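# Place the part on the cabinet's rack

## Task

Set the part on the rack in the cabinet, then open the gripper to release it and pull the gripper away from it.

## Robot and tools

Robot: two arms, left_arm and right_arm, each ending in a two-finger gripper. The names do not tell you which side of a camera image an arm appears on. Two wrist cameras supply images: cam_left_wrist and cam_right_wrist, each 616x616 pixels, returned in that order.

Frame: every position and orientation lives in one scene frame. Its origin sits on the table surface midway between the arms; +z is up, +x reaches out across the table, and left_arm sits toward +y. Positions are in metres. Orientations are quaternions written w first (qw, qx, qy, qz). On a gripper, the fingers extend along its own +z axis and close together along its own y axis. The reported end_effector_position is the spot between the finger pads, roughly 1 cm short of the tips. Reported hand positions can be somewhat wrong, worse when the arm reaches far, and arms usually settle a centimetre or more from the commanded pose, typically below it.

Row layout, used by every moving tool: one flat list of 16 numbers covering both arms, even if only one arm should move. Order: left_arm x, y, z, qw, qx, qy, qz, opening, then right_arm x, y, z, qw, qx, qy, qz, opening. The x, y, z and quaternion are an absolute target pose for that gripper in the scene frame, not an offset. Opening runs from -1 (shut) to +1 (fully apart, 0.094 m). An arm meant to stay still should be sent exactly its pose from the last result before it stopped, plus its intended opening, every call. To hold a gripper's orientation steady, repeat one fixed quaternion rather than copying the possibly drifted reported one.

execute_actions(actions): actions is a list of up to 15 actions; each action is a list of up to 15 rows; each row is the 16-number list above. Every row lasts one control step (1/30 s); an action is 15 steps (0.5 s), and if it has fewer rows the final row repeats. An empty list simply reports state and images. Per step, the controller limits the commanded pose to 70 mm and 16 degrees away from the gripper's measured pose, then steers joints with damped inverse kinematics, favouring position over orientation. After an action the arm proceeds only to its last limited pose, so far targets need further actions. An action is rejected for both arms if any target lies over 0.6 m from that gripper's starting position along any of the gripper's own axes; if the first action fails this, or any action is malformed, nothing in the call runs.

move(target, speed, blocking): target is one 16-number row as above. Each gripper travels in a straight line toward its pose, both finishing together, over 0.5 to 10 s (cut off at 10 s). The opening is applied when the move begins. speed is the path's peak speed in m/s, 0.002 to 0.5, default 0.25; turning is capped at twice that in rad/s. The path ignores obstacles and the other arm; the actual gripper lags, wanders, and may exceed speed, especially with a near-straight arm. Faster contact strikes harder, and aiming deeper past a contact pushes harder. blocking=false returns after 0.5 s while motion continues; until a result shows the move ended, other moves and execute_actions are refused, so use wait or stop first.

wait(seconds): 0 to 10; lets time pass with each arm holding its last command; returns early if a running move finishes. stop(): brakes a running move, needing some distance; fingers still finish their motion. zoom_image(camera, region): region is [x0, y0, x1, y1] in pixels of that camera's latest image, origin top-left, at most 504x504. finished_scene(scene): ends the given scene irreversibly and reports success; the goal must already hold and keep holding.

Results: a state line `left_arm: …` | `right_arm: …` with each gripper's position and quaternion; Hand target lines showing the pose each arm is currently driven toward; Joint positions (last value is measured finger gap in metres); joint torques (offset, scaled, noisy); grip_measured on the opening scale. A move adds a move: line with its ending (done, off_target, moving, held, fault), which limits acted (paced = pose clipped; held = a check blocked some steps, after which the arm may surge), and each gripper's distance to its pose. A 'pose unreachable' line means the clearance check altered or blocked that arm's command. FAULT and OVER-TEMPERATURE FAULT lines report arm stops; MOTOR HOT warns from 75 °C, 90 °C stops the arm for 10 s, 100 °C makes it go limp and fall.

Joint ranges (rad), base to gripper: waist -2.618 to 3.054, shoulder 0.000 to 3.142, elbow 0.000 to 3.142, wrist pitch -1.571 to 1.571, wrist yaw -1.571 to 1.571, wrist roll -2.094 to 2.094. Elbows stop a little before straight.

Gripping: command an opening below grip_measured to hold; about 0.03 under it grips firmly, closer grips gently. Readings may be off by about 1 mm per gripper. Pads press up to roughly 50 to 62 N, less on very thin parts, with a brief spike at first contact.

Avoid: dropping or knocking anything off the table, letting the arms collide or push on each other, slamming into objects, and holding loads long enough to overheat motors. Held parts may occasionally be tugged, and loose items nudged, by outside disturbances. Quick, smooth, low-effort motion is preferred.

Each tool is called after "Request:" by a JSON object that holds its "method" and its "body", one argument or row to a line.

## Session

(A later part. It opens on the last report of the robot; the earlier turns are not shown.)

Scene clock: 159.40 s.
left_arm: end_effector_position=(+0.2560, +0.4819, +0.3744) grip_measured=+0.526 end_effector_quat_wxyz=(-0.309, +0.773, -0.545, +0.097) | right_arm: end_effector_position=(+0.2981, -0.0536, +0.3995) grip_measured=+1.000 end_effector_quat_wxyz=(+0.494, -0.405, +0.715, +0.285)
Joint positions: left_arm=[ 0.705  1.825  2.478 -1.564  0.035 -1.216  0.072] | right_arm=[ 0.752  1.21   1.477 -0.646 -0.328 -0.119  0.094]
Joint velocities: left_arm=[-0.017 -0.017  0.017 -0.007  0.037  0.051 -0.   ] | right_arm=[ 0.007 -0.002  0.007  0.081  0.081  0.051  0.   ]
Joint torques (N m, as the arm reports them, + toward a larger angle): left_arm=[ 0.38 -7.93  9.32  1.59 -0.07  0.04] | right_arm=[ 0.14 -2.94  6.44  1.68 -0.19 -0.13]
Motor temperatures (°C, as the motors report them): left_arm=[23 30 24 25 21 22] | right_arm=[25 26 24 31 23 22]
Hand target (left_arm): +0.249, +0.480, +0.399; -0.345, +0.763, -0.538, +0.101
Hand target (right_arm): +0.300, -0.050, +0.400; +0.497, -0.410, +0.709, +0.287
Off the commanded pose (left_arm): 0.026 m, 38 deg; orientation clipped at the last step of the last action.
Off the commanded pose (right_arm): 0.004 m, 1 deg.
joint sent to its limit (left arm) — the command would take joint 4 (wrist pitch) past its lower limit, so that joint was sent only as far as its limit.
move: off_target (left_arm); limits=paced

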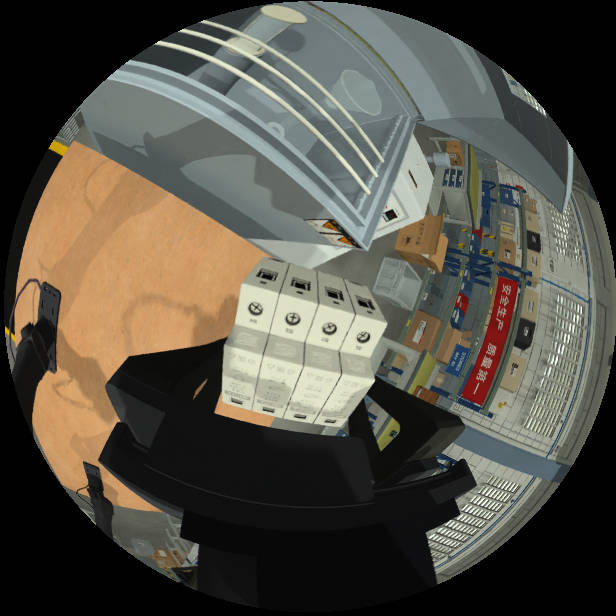

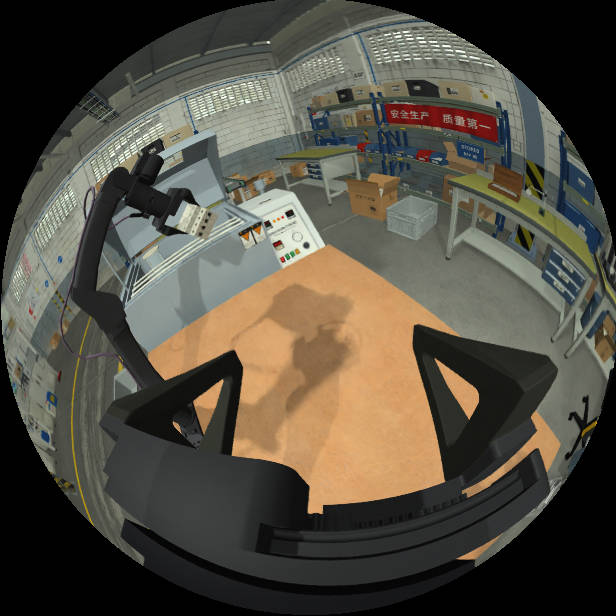

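Request:
{"method": "move", "body": {
  "target": [0.25,0.6,0.38,0.0,-0.707,0.707,0,0.45, 0.3,-0.05,0.4,0.497,-0.41,0.709,0.287,1],
  "speed": 0.1
}}

Scene clock: 170.10 s.
left_arm: end_effector_position=(+0.2508, +0.5961, +0.3417) grip_measured=+0.526 end_effector_quat_wxyz=(-0.328, +0.687, -0.649, +0.006) | right_arm: end_effector_position=(+0.2982, -0.0536, +0.3996) grip_measured=+1.000 end_effector_quat_wxyz=(+0.494, -0.405, +0.715, +0.285)
Joint positions: left_arm=[ 0.909  2.148  2.805 -1.563  0.072 -0.739  0.072] | right_arm=[ 0.752  1.21   1.477 -0.645 -0.328 -0.119  0.094]
Joint velocities: left_arm=[-0.002  0.002 -0.007  0.007 -0.007  0.007  0.   ] | right_arm=[ 0.002  0.002  0.007 -0.11   0.037  0.095  0.   ]
Joint torques (N m, as the arm reports them, + toward a larger angle): left_arm=[  0.26 -10.99   9.39   2.09  -0.07   0.1 ] | right_arm=[-0.14 -2.85  6.42  1.67 -0.18 -0.13]
Motor temperatures (°C, as the motors report them): left_arm=[23 30 25 25 21 22] | right_arm=[25 26 24 31 23 22]
Hand target (left_arm): +0.248, +0.598, +0.379; -0.385, +0.667, -0.638, -0.009
Hand target (right_arm): +0.300, -0.050, +0.400; +0.497, -0.410, +0.709, +0.287
Off the commanded pose (left_arm): 0.038 m, 38 deg; orientation clipped at the last step of the last action.
Off the commanded pose (right_arm): 0.004 m, 1 deg.
elbow stopped short (left arm): the move would have taken joint 3 (elbow) straighter than the controller allows; a more bent joint 3 avoids this.
move: off_target (left_arm); limits=paced

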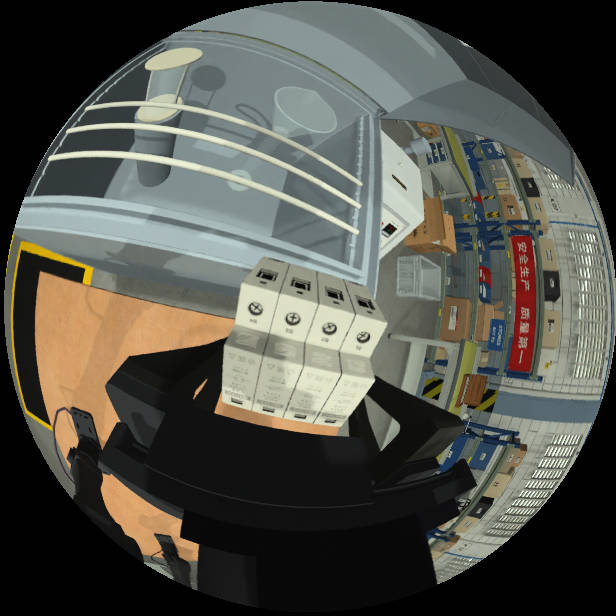

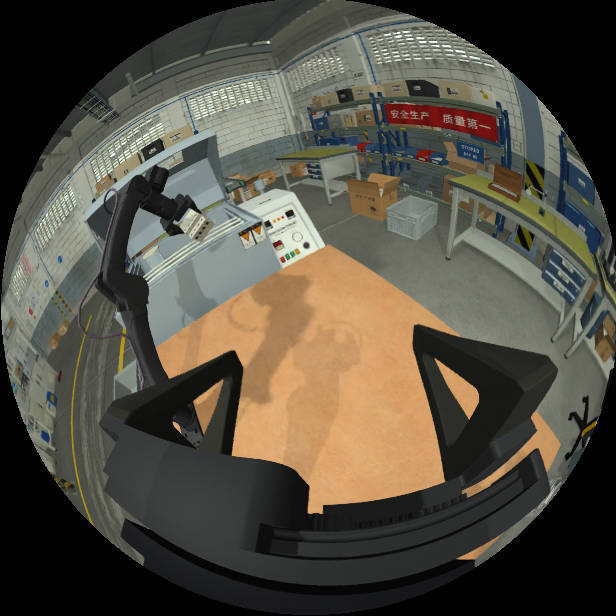

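Request:
{"method": "move", "body": {
  "target": [0.33,0.35,0.14,0.0,-0.148,0.989,0,0.45, 0.3,-0.05,0.4,0.497,-0.41,0.709,0.287,1],
  "speed": 0.15
}}

Request:
{"method": "move", "body": {
  "target": [0.33,0.35,0.058,0.0,-0.148,0.989,0,0.45, 0.3,-0.05,0.4,0.497,-0.41,0.709,0.287,1],
  "speed": 0.04
}}

Scene clock: 207.13 s.
left_arm: end_effector_position=(+0.3305, +0.3484, +0.1249) grip_measured=+0.526 end_effector_quat_wxyz=(-0.017, -0.157, +0.987, -0.006) | right_arm: end_effector_position=(+0.2981, -0.0536, +0.3996) grip_measured=+1.000 end_effector_quat_wxyz=(+0.494, -0.405, +0.715, +0.285)
Joint positions: left_arm=[ 0.305  2.113  1.986 -1.48   0.007 -0.006  0.072] | right_arm=[ 0.752  1.21   1.477 -0.645 -0.329 -0.119  0.094]
Joint velocities: left_arm=[-0.007  0.012 -0.007 -0.022 -0.081  0.007 -0.   ] | right_arm=[-0.017  0.002  0.002 -0.007  0.007 -0.051  0.   ]
Joint torques (N m, as the arm reports them, + toward a larger angle): left_arm=[ -0.17 -11.88   7.12   0.11  -0.13   0.05] | right_arm=[-0.01 -2.75  6.45  1.69 -0.2  -0.11]
Motor temperatures (°C, as the motors report them): left_arm=[23 33 25 27 21 22] | right_arm=[25 26 24 33 23 22]
Hand target (left_arm): +0.329, +0.349, +0.140; -0.004, -0.151, +0.988, +0.002
Hand target (right_arm): +0.300, -0.050, +0.400; +0.497, -0.410, +0.709, +0.287
Off the commanded pose (left_arm): 0.015 m, 2 deg.
Off the commanded pose (right_arm): 0.004 m, 1 deg.
move: off_target (left_arm)

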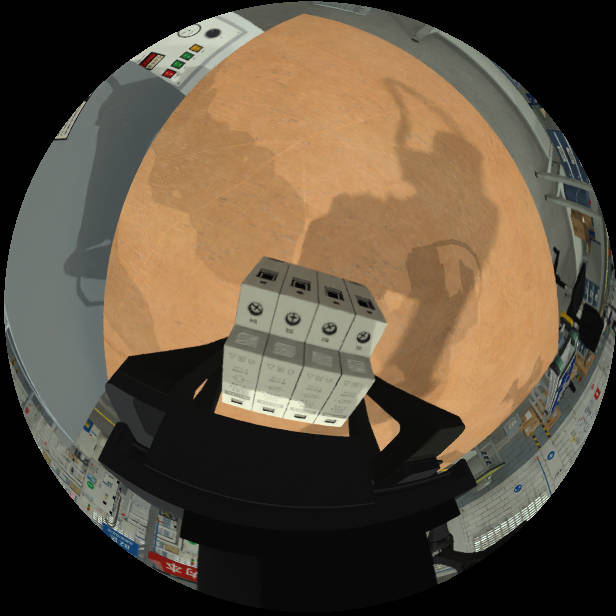

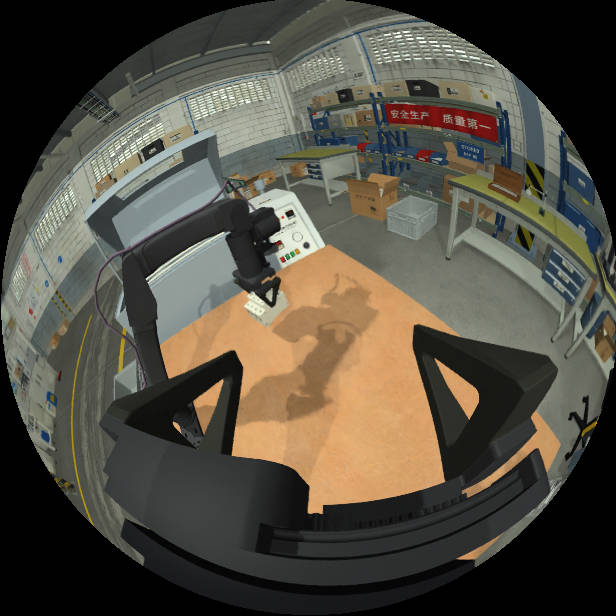

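Scene clock: 209.03 s.
left_arm: end_effector_position=(+0.3222, +0.3459, +0.0513) grip_measured=+0.525 end_effector_quat_wxyz=(-0.028, -0.152, +0.988, -0.008) | right_arm: end_effector_position=(+0.2981, -0.0536, +0.3996) grip_measured=+1.000 end_effector_quat_wxyz=(+0.494, -0.405, +0.715, +0.285)
Joint positions: left_arm=[ 0.305  2.11   1.687 -1.206  0.006  0.003  0.072] | right_arm=[ 0.752  1.21   1.477 -0.645 -0.329 -0.119  0.094]
Joint velocities: left_arm=[-0.002 -0.007  0.002  0.022  0.037 -0.022  0.   ] | right_arm=[-0.007  0.002 -0.002 -0.066 -0.022  0.066  0.   ]
Joint torques (N m, as the arm reports them, + toward a larger angle): left_arm=[  0.16 -11.82   4.8    0.77  -0.06   0.08] | right_arm=[ 0.09 -2.9   6.37  1.72 -0.18 -0.15]
Motor temperatures (°C, as the motors report them): left_arm=[23 33 25 27 21 22] | right_arm=[25 26 24 34 23 22]
Hand target (left_arm): +0.329, +0.350, +0.058; -0.001, -0.148, +0.989, -0.000
Hand target (right_arm): +0.300, -0.050, +0.400; +0.497, -0.410, +0.709, +0.287
Off the commanded pose (left_arm): 0.011 m, 3 deg.
Off the commanded pose (right_arm): 0.004 m, 1 deg.
move: off_target (left_arm)

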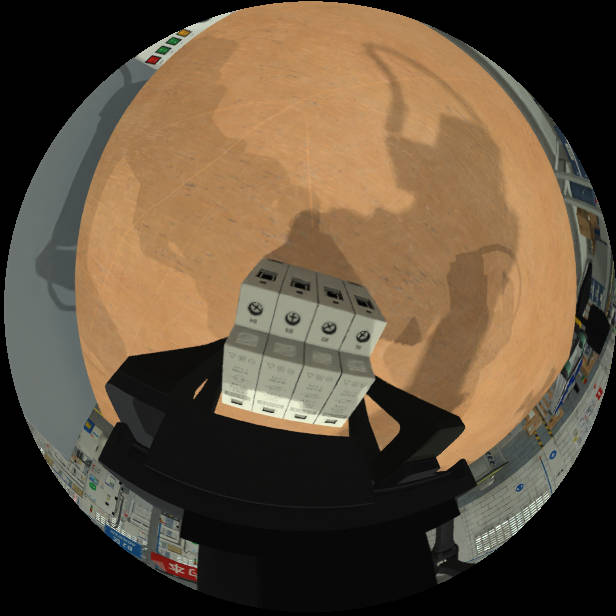

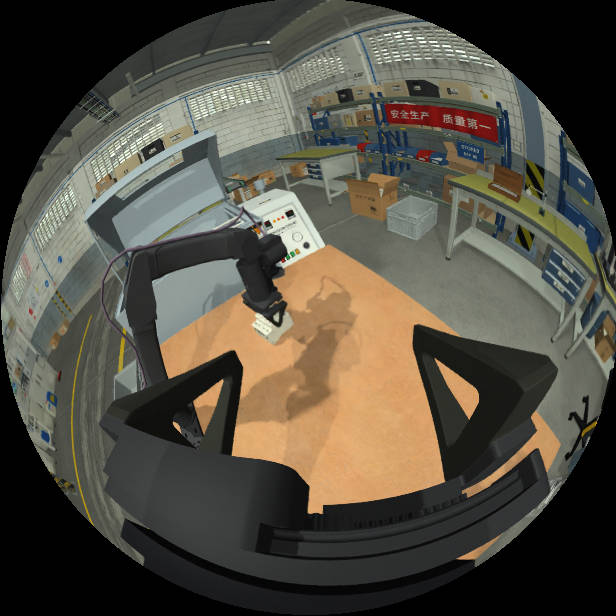

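Request:
{"method": "move", "body": {
  "target": [0.325,0.347,0.058,-0.028,-0.152,0.988,-0.008,0.85, 0.3,-0.05,0.4,0.497,-0.41,0.709,0.287,1],
  "speed": 0.04
}}

Request:
{"method": "move", "body": {
  "target": [0.325,0.347,0.06,0.418,-0.134,0.896,0.063,0.85, 0.3,-0.05,0.4,0.497,-0.41,0.709,0.287,1],
  "speed": 0.1
}}

Scene clock: 220.70 s.
left_arm: end_effector_position=(+0.3171, +0.3443, +0.0478) grip_measured=+0.849 end_effector_quat_wxyz=(-0.042, -0.152, +0.987, -0.010) | right_arm: end_effector_position=(+0.2981, -0.0536, +0.3996) grip_measured=+1.000 end_effector_quat_wxyz=(+0.494, -0.405, +0.715, +0.285)
Joint positions: left_arm=[ 0.305  2.121  1.687 -1.224  0.006  0.003  0.087] | right_arm=[ 0.752  1.21   1.477 -0.645 -0.329 -0.119  0.094]
Joint velocities: left_arm=[ 0.012 -0.002  0.002 -0.066 -0.022 -0.066 -0.   ] | right_arm=[-0.007 -0.002 -0.007  0.007  0.022  0.022  0.   ]
Joint torques (N m, as the arm reports them, + toward a larger angle): left_arm=[ 0.15 -9.88  8.78  0.08  0.   -0.01] | right_arm=[ 0.   -2.97  6.29  1.71 -0.18 -0.16]
Motor temperatures (°C, as the motors report them): left_arm=[23 33 24 26 21 22] | right_arm=[25 26 24 34 23 22]
Hand target (left_arm): +0.325, +0.347, +0.058; -0.028, -0.152, +0.988, -0.008
Hand target (right_arm): +0.300, -0.050, +0.400; +0.497, -0.410, +0.709, +0.287
Off the commanded pose (left_arm): 0.013 m, 2 deg.
Off the commanded pose (right_arm): 0.004 m, 1 deg.
move: off_target (left_arm)

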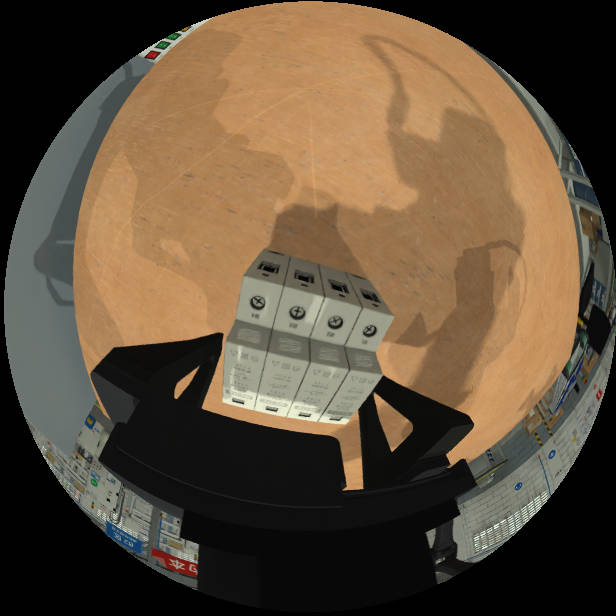

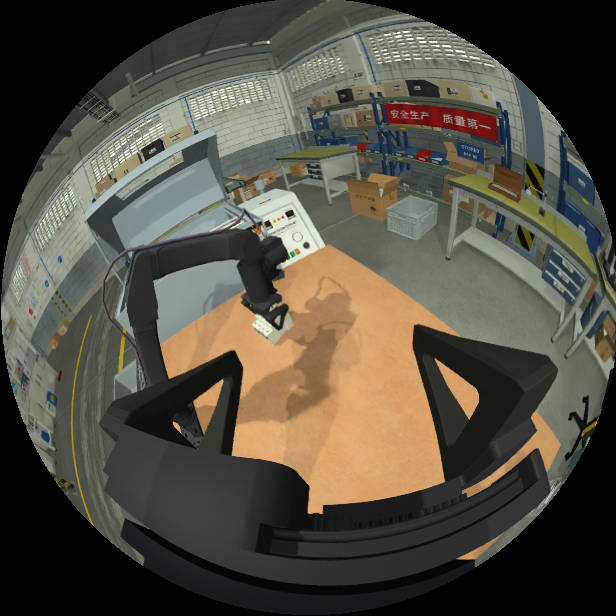

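Scene clock: 226.10 s.
left_arm: end_effector_position=(+0.3231, +0.3445, +0.0509) grip_measured=+0.849 end_effector_quat_wxyz=(+0.401, -0.133, +0.905, +0.057) | right_arm: end_effector_position=(+0.2981, -0.0536, +0.3996) grip_measured=+1.000 end_effector_quat_wxyz=(+0.494, -0.405, +0.715, +0.285)
Joint positions: left_arm=[0.305 1.55  0.599 0.212 0.015 0.009 0.087] | right_arm=[ 0.752  1.21   1.477 -0.645 -0.329 -0.119  0.094]
Joint velocities: left_arm=[-0.002  0.002 -0.012 -0.037 -0.007 -0.037  0.   ] | right_arm=[-0.012  0.022 -0.002  0.007 -0.037 -0.037  0.   ]
Joint torques (N m, as the arm reports them, + toward a larger angle): left_arm=[ 0.68 -7.01  5.11  2.2   0.1   0.06] | right_arm=[ 0.04 -2.93  6.5   1.68 -0.15 -0.15]
Motor temperatures (°C, as the motors report them): left_arm=[23 33 24 26 21 22] | right_arm=[25 26 24 34 23 22]
Hand target (left_arm): +0.325, +0.347, +0.060; +0.418, -0.131, +0.897, +0.059
Hand target (right_arm): +0.300, -0.050, +0.400; +0.497, -0.410, +0.709, +0.287
Off the commanded pose (left_arm): 0.010 m, 2 deg.
Off the commanded pose (right_arm): 0.004 m, 1 deg.
move: done

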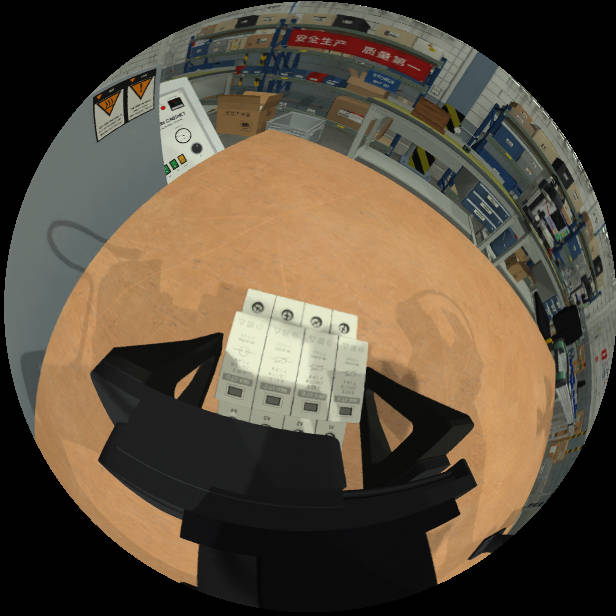

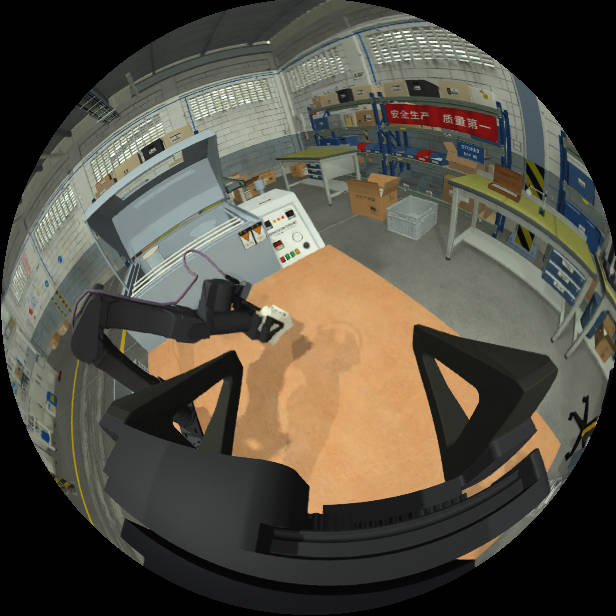

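Request:
{"method": "move", "body": {
  "target": [0.325,0.347,0.06,0.418,-0.134,0.896,0.063,0.45, 0.3,-0.05,0.4,0.497,-0.41,0.709,0.287,1],
  "speed": 0.04
}}

Request:
{"method": "move", "body": {
  "target": [0.3,0.35,0.36,0.418,-0.134,0.896,0.063,0.45, 0.3,-0.05,0.4,0.497,-0.41,0.709,0.287,1],
  "speed": 0.15
}}

Scene clock: 231.53 s.
left_arm: end_effector_position=(+0.3232, +0.3447, +0.0512) grip_measured=+0.519 end_effector_quat_wxyz=(+0.401, -0.134, +0.904, +0.057) | right_arm: end_effector_position=(+0.2981, -0.0536, +0.3996) grip_measured=+1.000 end_effector_quat_wxyz=(+0.494, -0.405, +0.715, +0.285)
Joint positions: left_arm=[0.305 1.55  0.599 0.213 0.015 0.008 0.071] | right_arm=[ 0.752  1.21   1.477 -0.645 -0.329 -0.119  0.094]
Joint velocities: left_arm=[ 0.002 -0.002  0.007 -0.022 -0.022 -0.037 -0.   ] | right_arm=[-0.007 -0.002 -0.002 -0.037  0.007  0.051  0.   ]
Joint torques (N m, as the arm reports them, + toward a larger angle): left_arm=[ 0.23 -6.86  5.18  2.23 -0.05  0.  ] | right_arm=[-0.12 -2.84  6.28  1.71 -0.16 -0.12]
Motor temperatures (°C, as the motors report them): left_arm=[23 32 24 27 21 22] | right_arm=[25 26 24 34 23 22]
Hand target (left_arm): +0.325, +0.347, +0.060; +0.418, -0.134, +0.896, +0.063
Hand target (right_arm): +0.300, -0.050, +0.400; +0.497, -0.410, +0.709, +0.287
Off the commanded pose (left_arm): 0.009 m, 2 deg.
Off the commanded pose (right_arm): 0.004 m, 1 deg.
move: done

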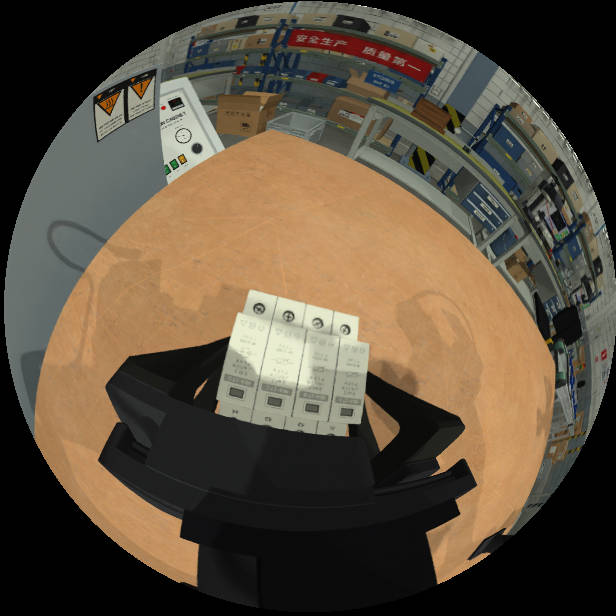

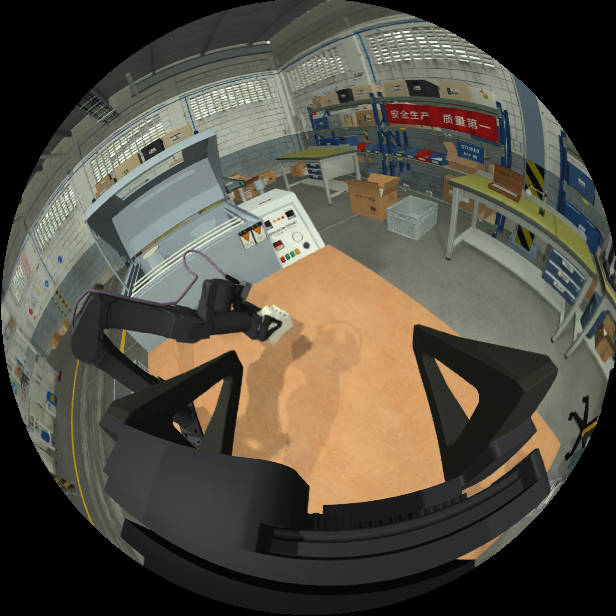

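Scene clock: 234.30 s.
left_arm: end_effector_position=(+0.2897, +0.3445, +0.3185) grip_measured=+0.519 end_effector_quat_wxyz=(+0.352, -0.140, +0.924, +0.052) | right_arm: end_effector_position=(+0.2981, -0.0536, +0.3996) grip_measured=+1.000 end_effector_quat_wxyz=(+0.494, -0.405, +0.715, +0.285)
Joint positions: left_arm=[ 0.341  1.396  1.677 -1.126  0.032  0.032  0.071] | right_arm=[ 0.752  1.21   1.477 -0.645 -0.329 -0.119  0.094]
Joint velocities: left_arm=[-0.002  0.017  0.007 -0.037 -0.037 -0.007 -0.   ] | right_arm=[ 0.007 -0.007 -0.007  0.037 -0.066 -0.022  0.   ]
Joint torques (N m, as the arm reports them, + toward a larger angle): left_arm=[ 0.72 -5.8  10.96  2.56  0.13  0.05] | right_arm=[-0.09 -2.87  6.42  1.68 -0.19 -0.12]
Motor temperatures (°C, as the motors report them): left_arm=[23 32 25 28 21 22] | right_arm=[25 26 25 34 23 22]
Hand target (left_arm): +0.298, +0.349, +0.360; +0.418, -0.133, +0.896, +0.064
Hand target (right_arm): +0.300, -0.050, +0.400; +0.497, -0.410, +0.709, +0.287
Off the commanded pose (left_arm): 0.043 m, 8 deg.
Off the commanded pose (right_arm): 0.004 m, 1 deg.
move: off_target (left_arm)

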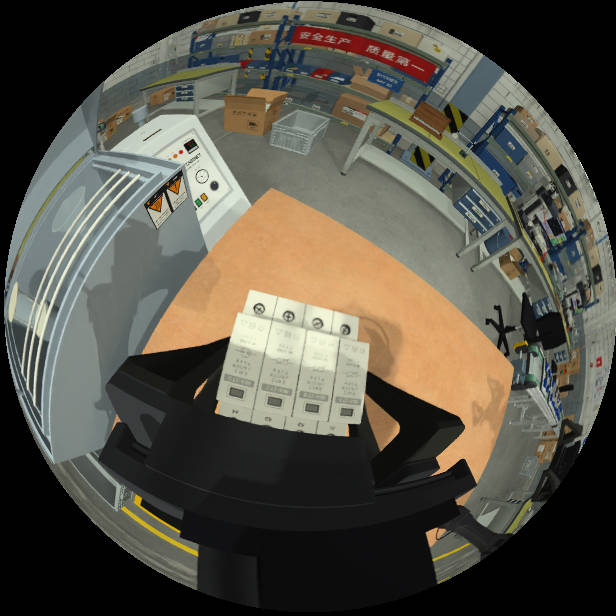

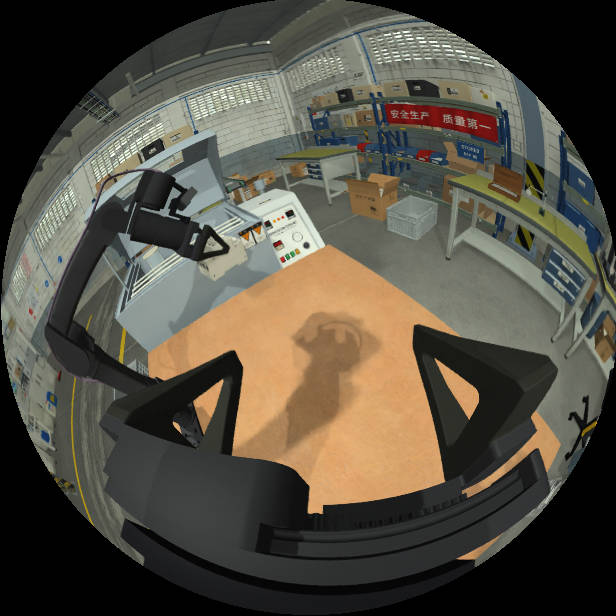

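Request:
{"method": "move", "body": {
  "target": [0.15,0.55,0.38,0.346,-0.520,0.742,0.243,0.45, 0.3,-0.05,0.4,0.497,-0.41,0.709,0.287,1],
  "speed": 0.12
}}

Scene clock: 241.97 s.
left_arm: end_effector_position=(+0.1486, +0.5365, +0.3383) grip_measured=+0.519 end_effector_quat_wxyz=(+0.292, -0.519, +0.775, +0.210) | right_arm: end_effector_position=(+0.2981, -0.0536, +0.3996) grip_measured=+1.000 end_effector_quat_wxyz=(+0.494, -0.405, +0.715, +0.285)
Joint positions: left_arm=[ 0.894  1.481  1.84  -1.219 -0.211 -0.204  0.071] | right_arm=[ 0.752  1.21   1.477 -0.645 -0.329 -0.119  0.094]
Joint velocities: left_arm=[-0.007 -0.007  0.007 -0.007  0.11   0.037 -0.001] | right_arm=[-0.002  0.017 -0.007  0.022  0.037  0.007  0.   ]
Joint torques (N m, as the arm reports them, + toward a larger angle): left_arm=[ 0.6  -5.96 11.07  2.49 -0.37 -0.07] | right_arm=[ 0.12 -2.97  6.35  1.72 -0.16 -0.11]
Motor temperatures (°C, as the motors report them): left_arm=[23 31 25 29 21 22] | right_arm=[25 26 25 35 23 22]
Hand target (left_arm): +0.148, +0.547, +0.380; +0.350, -0.520, +0.741, +0.242
Hand target (right_arm): +0.300, -0.050, +0.400; +0.497, -0.410, +0.709, +0.287
Off the commanded pose (left_arm): 0.044 m, 8 deg.
Off the commanded pose (right_arm): 0.004 m, 1 deg.
move: off_target (left_arm)

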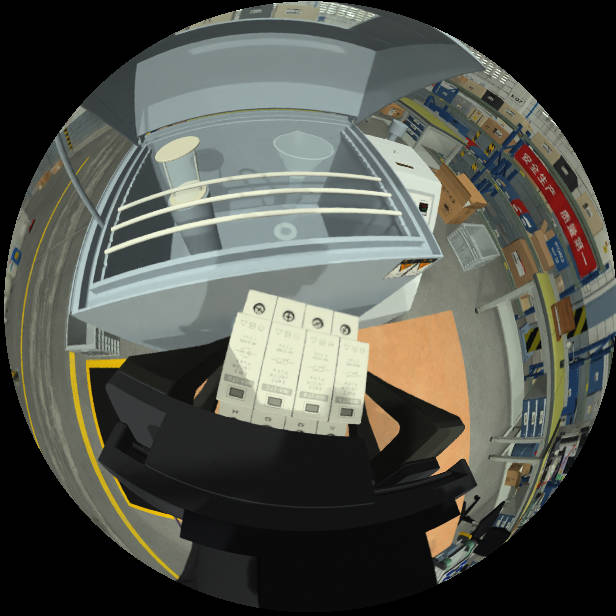

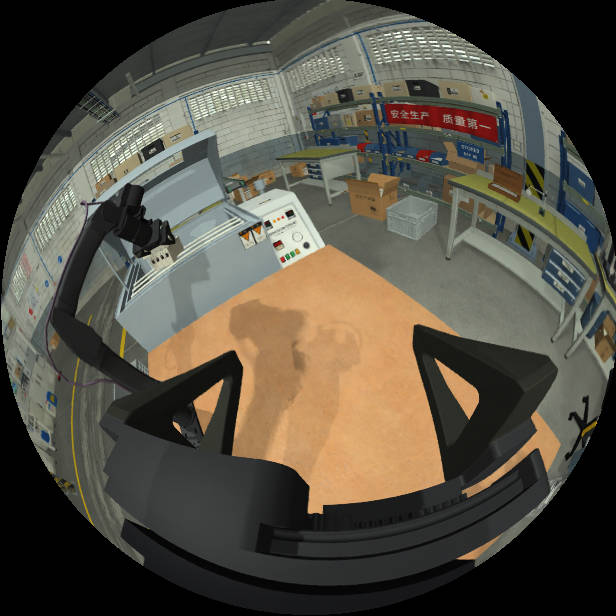

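Request:
{"method": "move", "body": {
  "target": [0.12,0.68,0.40,0.324,-0.583,0.694,0.272,0.45, 0.3,-0.05,0.4,0.497,-0.41,0.709,0.287,1],
  "speed": 0.1
}}

Scene clock: 256.27 s.
left_arm: end_effector_position=(+0.1207, +0.6729, +0.3581) grip_measured=+0.519 end_effector_quat_wxyz=(+0.270, -0.592, +0.721, +0.240) | right_arm: end_effector_position=(+0.2981, -0.0536, +0.3996) grip_measured=+1.000 end_effector_quat_wxyz=(+0.494, -0.405, +0.715, +0.285)
Joint positions: left_arm=[ 1.133  2.129  2.807 -1.529 -0.186 -0.169  0.071] | right_arm=[ 0.752  1.21   1.477 -0.645 -0.329 -0.119  0.094]
Joint velocities: left_arm=[-0.017 -0.007 -0.007 -0.022  0.066  0.007  0.001] | right_arm=[-0.007 -0.007  0.007  0.139  0.007 -0.022  0.   ]
Joint torques (N m, as the arm reports them, + toward a larger angle): left_arm=[  0.46 -10.57   9.29   2.51  -0.16   0.03] | right_arm=[-0.03 -3.14  6.39  1.71 -0.16 -0.15]
Motor temperatures (°C, as the motors report them): left_arm=[23 30 26 30 21 22] | right_arm=[25 26 25 35 23 22]
Hand target (left_arm): +0.118, +0.677, +0.399; +0.328, -0.582, +0.693, +0.273
Hand target (right_arm): +0.300, -0.050, +0.400; +0.497, -0.410, +0.709, +0.287
Off the commanded pose (left_arm): 0.043 m, 8 deg.
Off the commanded pose (right_arm): 0.004 m, 1 deg.
elbow stopped short (left arm): the move would have taken joint 3 (elbow) straighter than the controller allows; a more bent joint 3 avoids this.
move: off_target (left_arm)

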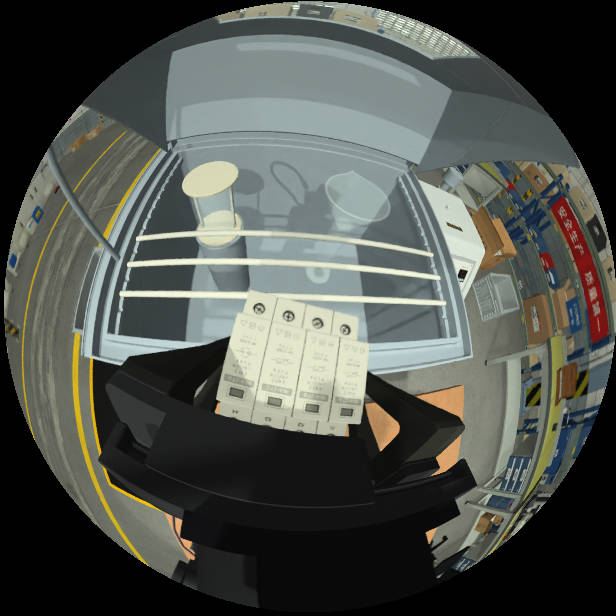

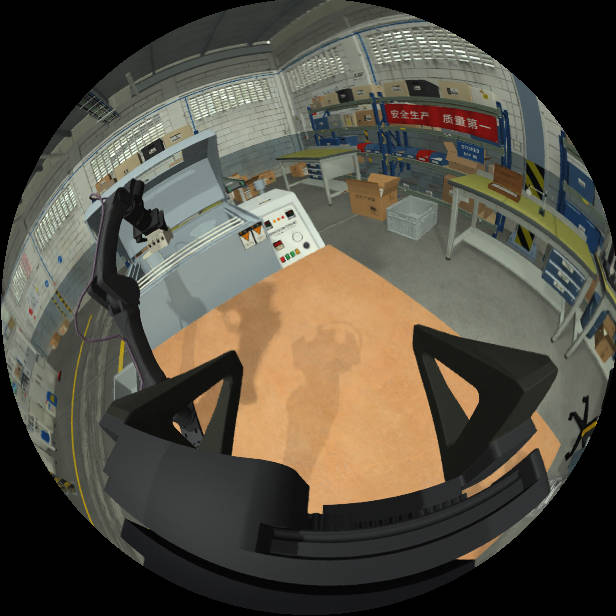

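Request:
{"method": "move", "body": {
  "target": [0.11,0.74,0.35,0.324,-0.583,0.694,0.272,0.45, 0.3,-0.05,0.4,0.497,-0.41,0.709,0.287,1],
  "speed": 0.05
}}

Scene clock: 277.43 s.
left_arm: end_effector_position=(+0.1094, +0.7275, +0.3173) grip_measured=+0.519 end_effector_quat_wxyz=(+0.265, -0.598, +0.719, +0.233) | right_arm: end_effector_position=(+0.2981, -0.0536, +0.3996) grip_measured=+1.000 end_effector_quat_wxyz=(+0.494, -0.405, +0.715, +0.285)
Joint positions: left_arm=[ 1.215  2.25   2.807 -1.416 -0.13  -0.121  0.071] | right_arm=[ 0.752  1.21   1.477 -0.645 -0.329 -0.119  0.094]
Joint velocities: left_arm=[ 0.002  0.002 -0.007  0.007 -0.066  0.037  0.   ] | right_arm=[-0.017  0.012 -0.002  0.037 -0.051 -0.037  0.   ]
Joint torques (N m, as the arm reports them, + toward a larger angle): left_arm=[  0.58 -12.72   5.02   2.81  -0.06   0.06] | right_arm=[-0.05 -3.    6.54  1.72 -0.12 -0.14]
Motor temperatures (°C, as the motors report them): left_arm=[23 33 26 31 21 22] | right_arm=[25 26 25 36 23 22]
Hand target (left_arm): +0.109, +0.737, +0.350; +0.313, -0.587, +0.698, +0.265
Hand target (right_arm): +0.300, -0.050, +0.400; +0.497, -0.410, +0.709, +0.287
Off the commanded pose (left_arm): 0.035 m, 9 deg.
Off the commanded pose (right_arm): 0.004 m, 1 deg.
move: off_target (left_arm)

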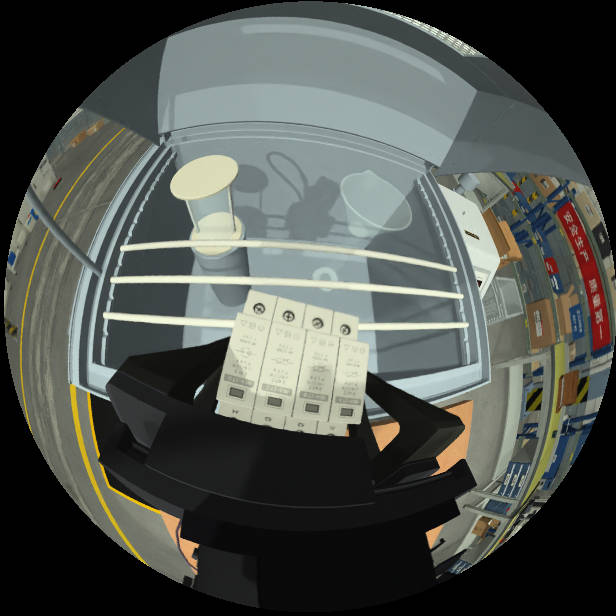

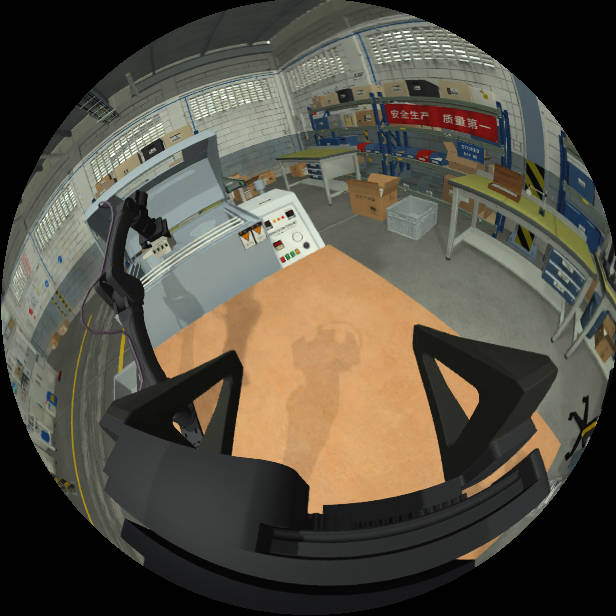

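Request:
{"method": "move", "body": {
  "target": [0.105,0.76,0.31,0.37,-0.565,0.673,0.31,0.45, 0.3,-0.05,0.4,0.497,-0.41,0.709,0.287,1],
  "speed": 0.04
}}

Scene clock: 290.20 s.
left_arm: end_effector_position=(+0.1056, +0.7455, +0.2555) grip_measured=+0.519 end_effector_quat_wxyz=(+0.304, -0.582, +0.706, +0.265) | right_arm: end_effector_position=(+0.2981, -0.0536, +0.3996) grip_measured=+1.000 end_effector_quat_wxyz=(+0.494, -0.405, +0.715, +0.285)
Joint positions: left_arm=[ 1.236  1.929  1.919 -0.737 -0.123 -0.086  0.071] | right_arm=[ 0.752  1.21   1.477 -0.645 -0.329 -0.119  0.094]
Joint velocities: left_arm=[ 0.012  0.002 -0.007  0.066 -0.095  0.007 -0.001] | right_arm=[-0.017  0.017  0.012  0.037 -0.037  0.095  0.   ]
Joint torques (N m, as the arm reports them, + toward a larger angle): left_arm=[  0.72 -13.53   8.15   3.06  -0.05   0.07] | right_arm=[-0.07 -2.87  6.25  1.64 -0.17 -0.12]
Motor temperatures (°C, as the motors report them): left_arm=[23 35 25 33 21 22] | right_arm=[25 26 25 36 23 22]
Hand target (left_arm): +0.103, +0.754, +0.310; +0.368, -0.563, +0.673, +0.308
Hand target (right_arm): +0.300, -0.050, +0.400; +0.497, -0.410, +0.709, +0.287
Off the commanded pose (left_arm): 0.056 m, 10 deg.
Off the commanded pose (right_arm): 0.004 m, 1 deg.
move: off_target (left_arm)

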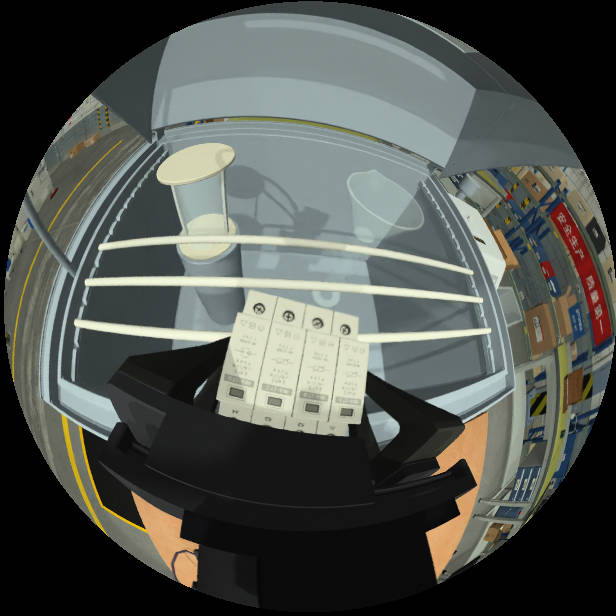

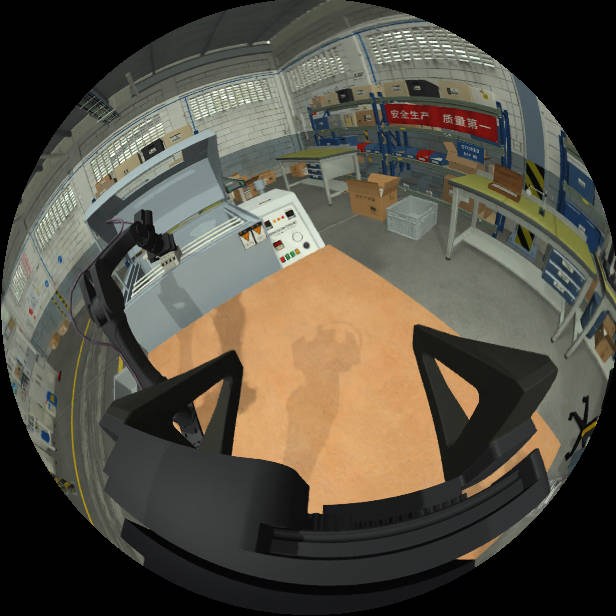

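Request:
{"method": "move", "body": {
  "target": [0.105,0.76,0.31,0.37,-0.565,0.673,0.31,0.45, 0.33,0.33,0.36,0.45,-0.6,0.53,0.4,1],
  "speed": 0.2
}}

Scene clock: 307.70 s.
left_arm: end_effector_position=(+0.1061, +0.7468, +0.2553) grip_measured=+0.519 end_effector_quat_wxyz=(+0.306, -0.582, +0.705, +0.266) | right_arm: end_effector_position=(+0.3312, +0.3309, +0.3217) grip_measured=+1.000 end_effector_quat_wxyz=(+0.532, -0.527, +0.520, +0.412)
Joint positions: left_arm=[ 1.236  1.931  1.919 -0.73  -0.122 -0.087  0.071] | right_arm=[ 1.144  2.647  2.822 -0.278 -0.371 -0.169  0.094]
Joint velocities: left_arm=[ 0.002 -0.002 -0.007 -0.022 -0.081  0.007 -0.   ] | right_arm=[ 0.007  0.002 -0.012  0.022 -0.022 -0.007  0.   ]
Joint torques (N m, as the arm reports them, + toward a larger angle): left_arm=[  0.67 -13.44   8.53   3.03  -0.07   0.07] | right_arm=[  0.32 -15.67   9.9    1.77   0.06   0.  ]
Motor temperatures (°C, as the motors report them): left_arm=[23 36 25 35 21 22] | right_arm=[25 27 25 37 23 22]
Hand target (left_arm): +0.103, +0.755, +0.310; +0.368, -0.563, +0.672, +0.309
Hand target (right_arm): +0.325, +0.327, +0.356; +0.557, -0.513, +0.499, +0.422
Off the commanded pose (left_arm): 0.056 m, 10 deg.
Off the commanded pose (right_arm): 0.038 m, 13 deg.
elbow stopped short (right arm): the move would have taken joint 3 (elbow) straighter than the controller allows; a more bent joint 3 avoids this.
move: off_target (left_arm, right_arm)

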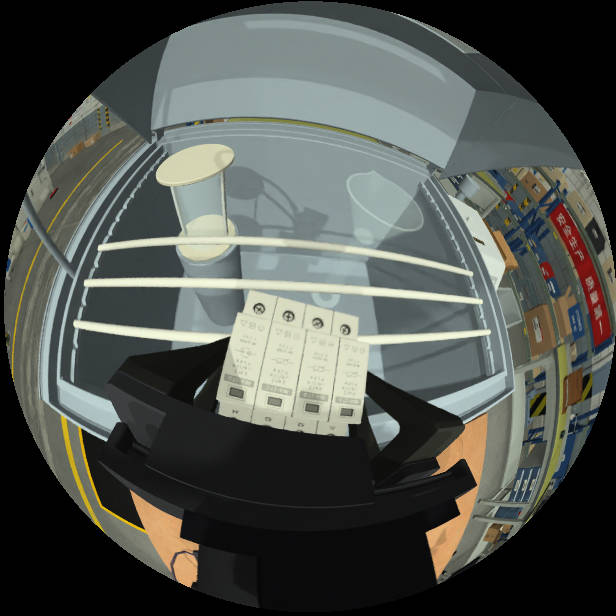

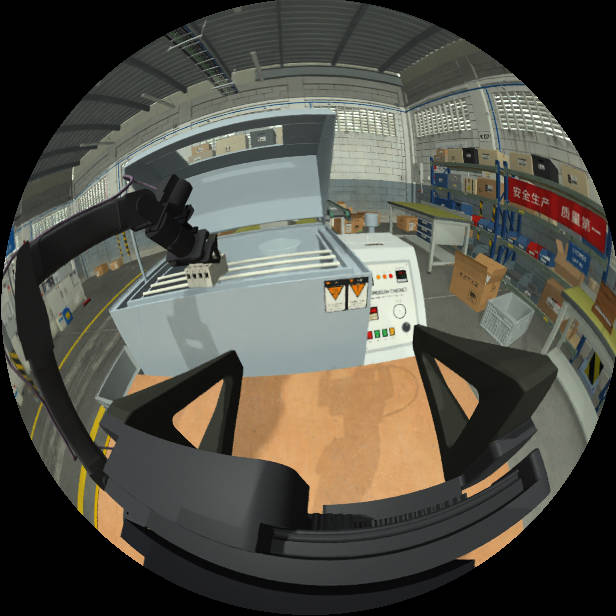

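Request:
{"method": "zoom_image", "body": {
  "camera": "cam_right_wrist",
  "region": [80, 160, 380, 340]
}}

Region (80, 160, 380, 340) of cam_right_wrist's 616x616 image, scaled by 1.680, with more detail than that image has; it fills the top 302 rows of this view, and the rest is white.

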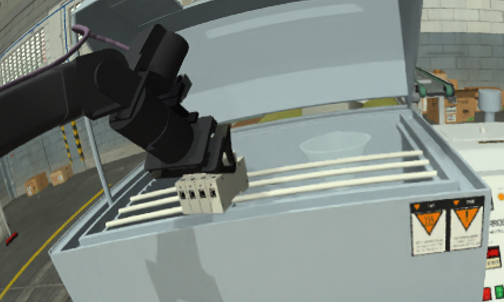

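Request:
{"method": "move", "body": {
  "target": [0.095,0.83,0.325,0.37,-0.565,0.673,0.31,0.45, 0.33,0.33,0.36,0.45,-0.6,0.53,0.4,1],
  "speed": 0.04
}}

Request:
{"method": "zoom_image", "body": {
  "camera": "cam_right_wrist",
  "region": [80, 160, 380, 340]
}}

Scene clock: 318.17 s.
left_arm: end_effector_position=(+0.0958, +0.8171, +0.2618) grip_measured=+0.519 end_effector_quat_wxyz=(+0.308, -0.585, +0.703, +0.265) | right_arm: end_effector_position=(+0.3335, +0.3347, +0.3102) grip_measured=+1.000 end_effector_quat_wxyz=(+0.527, -0.525, +0.525, +0.413)
Joint positions: left_arm=[ 1.305  2.314  2.551 -0.973 -0.071 -0.048  0.071] | right_arm=[ 1.144  2.667  2.822 -0.266 -0.369 -0.161  0.094]
Joint velocities: left_arm=[-0.002  0.027  0.066 -0.066 -0.007  0.066 -0.001] | right_arm=[ 0.012 -0.012 -0.012 -0.037 -0.037 -0.051  0.   ]
Joint torques (N m, as the arm reports them, + toward a larger angle): left_arm=[  0.66 -14.37  11.87   2.77   0.01   0.06] | right_arm=[ -0.02 -17.32  10.11   1.69  -0.03   0.  ]
Motor temperatures (°C, as the motors report them): left_arm=[23 36 26 35 21 22] | right_arm=[25 32 26 37 23 22]
Hand target (left_arm): +0.093, +0.823, +0.325; +0.369, -0.563, +0.672, +0.310
Hand target (right_arm): +0.328, +0.325, +0.358; +0.559, -0.509, +0.499, +0.425
Off the commanded pose (left_arm): 0.064 m, 10 deg.
Off the commanded pose (right_arm): 0.050 m, 12 deg.
elbow stopped short (right arm): the move would have taken joint 3 (elbow) straighter than the controller allows; a more bent joint 3 avoids this.
move: off_target (left_arm, right_arm)

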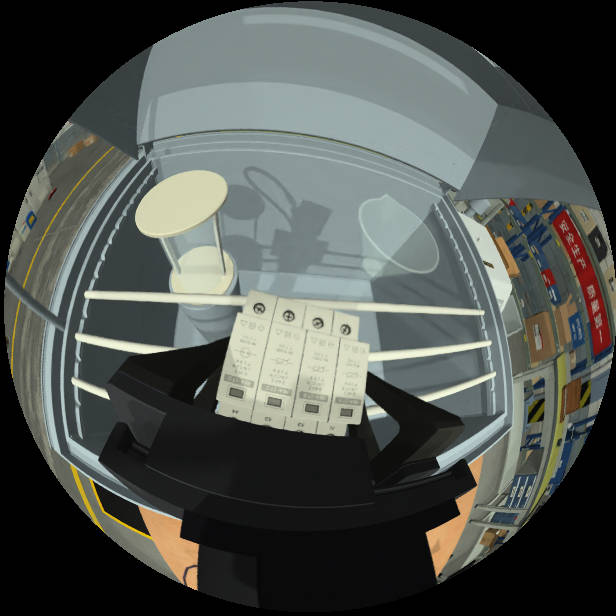

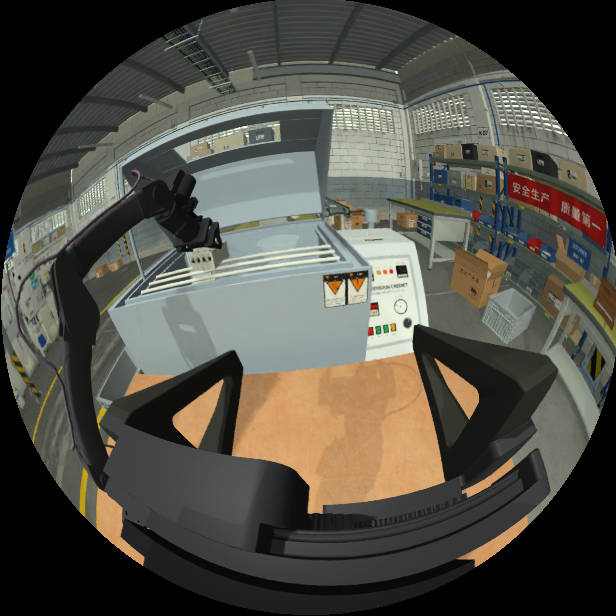

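Region (80, 160, 380, 340) of cam_right_wrist's 616x616 image, scaled by 1.680, with more detail than that image has; it fills the top 302 rows of this view, and the rest is white.

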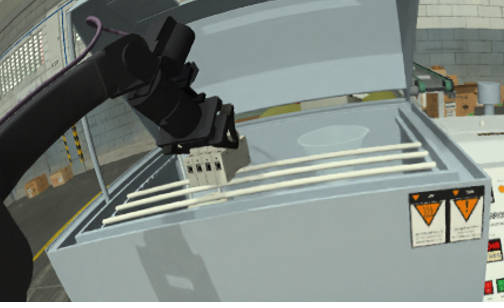

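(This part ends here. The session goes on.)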